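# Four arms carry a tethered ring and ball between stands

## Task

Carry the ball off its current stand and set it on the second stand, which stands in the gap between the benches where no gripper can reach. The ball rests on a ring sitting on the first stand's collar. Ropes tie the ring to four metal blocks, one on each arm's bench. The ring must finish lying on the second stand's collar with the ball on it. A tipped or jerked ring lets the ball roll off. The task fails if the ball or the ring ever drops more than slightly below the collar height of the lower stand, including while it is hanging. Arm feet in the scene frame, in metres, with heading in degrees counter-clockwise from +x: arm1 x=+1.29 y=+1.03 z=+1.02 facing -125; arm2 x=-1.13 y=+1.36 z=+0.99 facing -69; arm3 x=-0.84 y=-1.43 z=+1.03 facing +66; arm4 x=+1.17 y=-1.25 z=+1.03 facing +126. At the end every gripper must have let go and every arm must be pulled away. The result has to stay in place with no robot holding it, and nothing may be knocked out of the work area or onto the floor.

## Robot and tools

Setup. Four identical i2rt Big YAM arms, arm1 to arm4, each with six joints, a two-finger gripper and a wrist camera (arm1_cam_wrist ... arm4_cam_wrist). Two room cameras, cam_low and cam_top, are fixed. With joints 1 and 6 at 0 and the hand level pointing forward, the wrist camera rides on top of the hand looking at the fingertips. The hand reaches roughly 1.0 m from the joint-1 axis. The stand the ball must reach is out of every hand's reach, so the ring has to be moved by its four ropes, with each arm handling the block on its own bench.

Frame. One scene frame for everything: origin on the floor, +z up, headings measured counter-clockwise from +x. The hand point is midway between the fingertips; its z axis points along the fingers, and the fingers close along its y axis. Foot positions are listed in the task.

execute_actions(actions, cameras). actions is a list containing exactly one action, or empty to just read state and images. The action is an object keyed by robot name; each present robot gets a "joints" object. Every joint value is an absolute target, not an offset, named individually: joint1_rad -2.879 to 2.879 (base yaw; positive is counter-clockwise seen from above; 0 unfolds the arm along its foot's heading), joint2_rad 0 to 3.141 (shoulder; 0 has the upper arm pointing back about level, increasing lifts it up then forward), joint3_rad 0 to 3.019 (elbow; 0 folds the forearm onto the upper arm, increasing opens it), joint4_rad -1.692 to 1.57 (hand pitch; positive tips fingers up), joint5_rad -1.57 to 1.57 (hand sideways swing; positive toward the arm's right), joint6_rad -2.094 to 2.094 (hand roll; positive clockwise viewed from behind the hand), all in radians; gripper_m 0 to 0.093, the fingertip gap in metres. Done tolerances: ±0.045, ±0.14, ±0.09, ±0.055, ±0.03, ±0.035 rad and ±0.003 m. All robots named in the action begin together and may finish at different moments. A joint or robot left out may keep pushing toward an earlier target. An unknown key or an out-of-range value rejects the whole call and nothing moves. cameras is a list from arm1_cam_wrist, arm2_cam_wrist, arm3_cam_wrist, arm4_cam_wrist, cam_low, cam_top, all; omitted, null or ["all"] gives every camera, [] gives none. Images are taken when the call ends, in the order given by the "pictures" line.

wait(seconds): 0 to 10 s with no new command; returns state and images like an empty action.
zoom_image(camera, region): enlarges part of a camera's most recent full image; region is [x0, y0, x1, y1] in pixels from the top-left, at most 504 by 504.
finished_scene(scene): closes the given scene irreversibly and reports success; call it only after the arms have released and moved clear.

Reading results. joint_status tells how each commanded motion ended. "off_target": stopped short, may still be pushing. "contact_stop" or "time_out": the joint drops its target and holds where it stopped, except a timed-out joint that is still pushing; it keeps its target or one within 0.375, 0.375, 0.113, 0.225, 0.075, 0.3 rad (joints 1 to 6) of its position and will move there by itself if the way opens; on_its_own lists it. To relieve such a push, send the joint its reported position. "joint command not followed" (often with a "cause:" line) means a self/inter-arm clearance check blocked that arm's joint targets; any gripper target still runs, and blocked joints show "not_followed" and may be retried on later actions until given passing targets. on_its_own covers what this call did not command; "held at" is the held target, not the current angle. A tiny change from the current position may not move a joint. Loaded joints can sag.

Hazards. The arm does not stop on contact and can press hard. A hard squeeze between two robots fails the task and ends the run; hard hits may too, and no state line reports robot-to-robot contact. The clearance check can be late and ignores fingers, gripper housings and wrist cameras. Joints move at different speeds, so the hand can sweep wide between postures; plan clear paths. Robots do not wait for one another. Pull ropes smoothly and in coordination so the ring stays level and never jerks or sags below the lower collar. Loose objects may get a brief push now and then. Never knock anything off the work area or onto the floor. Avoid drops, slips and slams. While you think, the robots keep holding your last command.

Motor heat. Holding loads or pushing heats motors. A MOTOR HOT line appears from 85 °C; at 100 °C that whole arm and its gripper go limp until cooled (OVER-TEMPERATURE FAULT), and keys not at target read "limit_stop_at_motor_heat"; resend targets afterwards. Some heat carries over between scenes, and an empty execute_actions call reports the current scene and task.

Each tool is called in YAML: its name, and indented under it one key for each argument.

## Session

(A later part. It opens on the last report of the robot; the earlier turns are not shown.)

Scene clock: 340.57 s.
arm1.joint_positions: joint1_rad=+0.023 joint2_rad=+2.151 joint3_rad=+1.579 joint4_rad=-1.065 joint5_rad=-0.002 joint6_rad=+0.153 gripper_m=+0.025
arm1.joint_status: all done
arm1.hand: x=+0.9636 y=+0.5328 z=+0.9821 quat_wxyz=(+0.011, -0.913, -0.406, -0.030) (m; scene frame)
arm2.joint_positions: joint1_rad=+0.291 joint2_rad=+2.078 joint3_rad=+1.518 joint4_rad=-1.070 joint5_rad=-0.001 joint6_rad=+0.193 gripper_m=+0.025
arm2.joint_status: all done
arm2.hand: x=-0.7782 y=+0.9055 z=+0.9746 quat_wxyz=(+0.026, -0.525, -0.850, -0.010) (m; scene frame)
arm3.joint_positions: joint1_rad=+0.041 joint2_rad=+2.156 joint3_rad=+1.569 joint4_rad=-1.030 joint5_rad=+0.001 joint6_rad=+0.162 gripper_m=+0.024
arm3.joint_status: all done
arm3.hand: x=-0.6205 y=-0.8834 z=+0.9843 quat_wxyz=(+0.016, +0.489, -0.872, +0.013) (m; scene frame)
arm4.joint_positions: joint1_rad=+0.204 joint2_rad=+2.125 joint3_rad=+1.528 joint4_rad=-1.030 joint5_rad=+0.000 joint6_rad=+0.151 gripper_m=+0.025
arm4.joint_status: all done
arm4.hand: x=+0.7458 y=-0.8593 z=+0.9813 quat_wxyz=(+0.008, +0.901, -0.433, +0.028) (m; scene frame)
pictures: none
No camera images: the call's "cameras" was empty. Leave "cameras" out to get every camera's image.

execute_actions:
  actions:
    - {"arm1":{"joints":{"joint2_rad":2.185}},"arm2":{"joints":{"joint2_rad":2.11}},"arm3":{"joints":{"joint2_rad":2.21}},"arm4":{"joints":{"joint2_rad":2.17}}}
  cameras: []

execute_actions:
  actions:
    - {"arm1":{"joints":{"gripper_m":0.055}},"arm2":{"joints":{"gripper_m":0.055}},"arm3":{"joints":{"gripper_m":0.055}},"arm4":{"joints":{"gripper_m":0.055}}}
  cameras: []

execute_actions:
  actions:
    - {"arm1":{"joints":{"joint2_rad":1.6}},"arm2":{"joints":{"joint2_rad":1.55}},"arm3":{"joints":{"joint2_rad":1.6}},"arm4":{"joints":{"joint2_rad":1.6}}}
  cameras: ["cam_low","cam_top"]

Scene clock: 346.30 s.
arm1.joint_positions: joint1_rad=+0.023 joint2_rad=+2.159 joint3_rad=+1.579 joint4_rad=-1.066 joint5_rad=-0.002 joint6_rad=+0.153 gripper_m=+0.025
arm1.joint_status: all done
arm1.hand: x=+0.9645 y=+0.5340 z=+0.9775 quat_wxyz=(+0.013, -0.913, -0.406, -0.034) (m; scene frame)
arm2.joint_positions: joint1_rad=+0.291 joint2_rad=+2.090 joint3_rad=+1.518 joint4_rad=-1.071 joint5_rad=-0.001 joint6_rad=+0.193 gripper_m=+0.025
arm2.joint_status: all done
arm2.hand: x=-0.7795 y=+0.9070 z=+0.9679 quat_wxyz=(+0.032, -0.525, -0.850, -0.012) (m; scene frame)
arm3.joint_positions: joint1_rad=+0.041 joint2_rad=+2.176 joint3_rad=+1.572 joint4_rad=-1.031 joint5_rad=+0.001 joint6_rad=+0.162 gripper_m=+0.024
arm3.joint_status: all done
arm3.hand: x=-0.6214 y=-0.8856 z=+0.9739 quat_wxyz=(+0.023, +0.489, -0.872, +0.018) (m; scene frame)
arm4.joint_positions: joint1_rad=+0.204 joint2_rad=+2.141 joint3_rad=+1.528 joint4_rad=-1.032 joint5_rad=+0.000 joint6_rad=+0.151 gripper_m=+0.025
arm4.joint_status: all done
arm4.hand: x=+0.7483 y=-0.8616 z=+0.9720 quat_wxyz=(+0.011, +0.901, -0.433, +0.036) (m; scene frame)
pictures: none
No camera images: the call's "cameras" was empty. Leave "cameras" out to get every camera's image.

Scene clock: 346.87 s.
arm1.joint_positions: joint1_rad=+0.023 joint2_rad=+2.160 joint3_rad=+1.579 joint4_rad=-1.066 joint5_rad=-0.002 joint6_rad=+0.153 gripper_m=+0.055
arm1.joint_status: all done
arm1.hand: x=+0.9645 y=+0.5341 z=+0.9773 quat_wxyz=(+0.013, -0.913, -0.406, -0.034) (m; scene frame)
arm2.joint_positions: joint1_rad=+0.291 joint2_rad=+2.090 joint3_rad=+1.518 joint4_rad=-1.071 joint5_rad=-0.001 joint6_rad=+0.194 gripper_m=+0.055
arm2.joint_status: all done
arm2.hand: x=-0.7795 y=+0.9070 z=+0.9679 quat_wxyz=(+0.032, -0.525, -0.850, -0.012) (m; scene frame)
arm3.joint_positions: joint1_rad=+0.041 joint2_rad=+2.176 joint3_rad=+1.572 joint4_rad=-1.031 joint5_rad=+0.001 joint6_rad=+0.162 gripper_m=+0.055
arm3.joint_status: all done
arm3.hand: x=-0.6214 y=-0.8856 z=+0.9739 quat_wxyz=(+0.023, +0.489, -0.872, +0.018) (m; scene frame)
arm4.joint_positions: joint1_rad=+0.204 joint2_rad=+2.142 joint3_rad=+1.528 joint4_rad=-1.032 joint5_rad=+0.000 joint6_rad=+0.151 gripper_m=+0.055
arm4.joint_status: all done
arm4.hand: x=+0.7484 y=-0.8617 z=+0.9715 quat_wxyz=(+0.011, +0.901, -0.433, +0.037) (m; scene frame)
pictures: none
No camera images: the call's "cameras" was empty. Leave "cameras" out to get every camera's image.

Scene clock: 348.50 s.
arm1.joint_positions: joint1_rad=+0.023 joint2_rad=+1.592 joint3_rad=+1.604 joint4_rad=-1.066 joint5_rad=-0.002 joint6_rad=+0.153 gripper_m=+0.055
arm1.joint_status: all done
arm1.hand: x=+0.9552 y=+0.5278 z=+1.3230 quat_wxyz=(-0.145, -0.883, -0.391, +0.213) (m; scene frame)
arm2.joint_positions: joint1_rad=+0.291 joint2_rad=+1.549 joint3_rad=+1.530 joint4_rad=-1.071 joint5_rad=-0.001 joint6_rad=+0.194 gripper_m=+0.055
arm2.joint_status: all done
arm2.hand: x=-0.7772 y=+0.9040 z=+1.2798 quat_wxyz=(-0.225, -0.510, -0.826, +0.084) (m; scene frame)
arm3.joint_positions: joint1_rad=+0.041 joint2_rad=+1.585 joint3_rad=+1.603 joint4_rad=-1.031 joint5_rad=+0.001 joint6_rad=+0.162 gripper_m=+0.055
arm3.joint_status: all done
arm3.hand: x=-0.6160 y=-0.8733 z=+1.3393 quat_wxyz=(-0.217, +0.470, -0.838, -0.173) (m; scene frame)
arm4.joint_positions: joint1_rad=+0.204 joint2_rad=+1.584 joint3_rad=+1.516 joint4_rad=-1.033 joint5_rad=+0.000 joint6_rad=+0.151 gripper_m=+0.055
arm4.joint_status: all done
arm4.hand: x=+0.7409 y=-0.8547 z=+1.2875 quat_wxyz=(-0.068, +0.877, -0.422, -0.222) (m; scene frame)
pictures: cam_low, cam_top
Images, in order (width x height): cam_low 896x504, cam_top 896x504.

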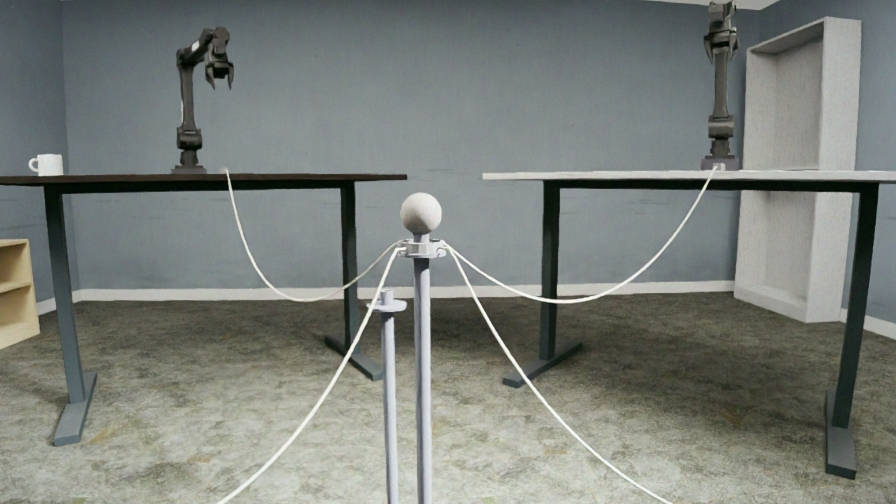

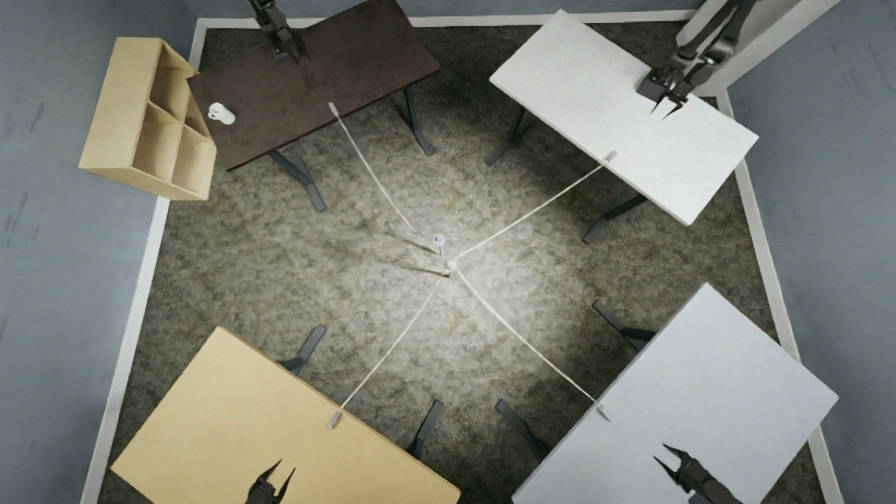

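finished_scene:
  scene: 2

The scene is finished: the task was done.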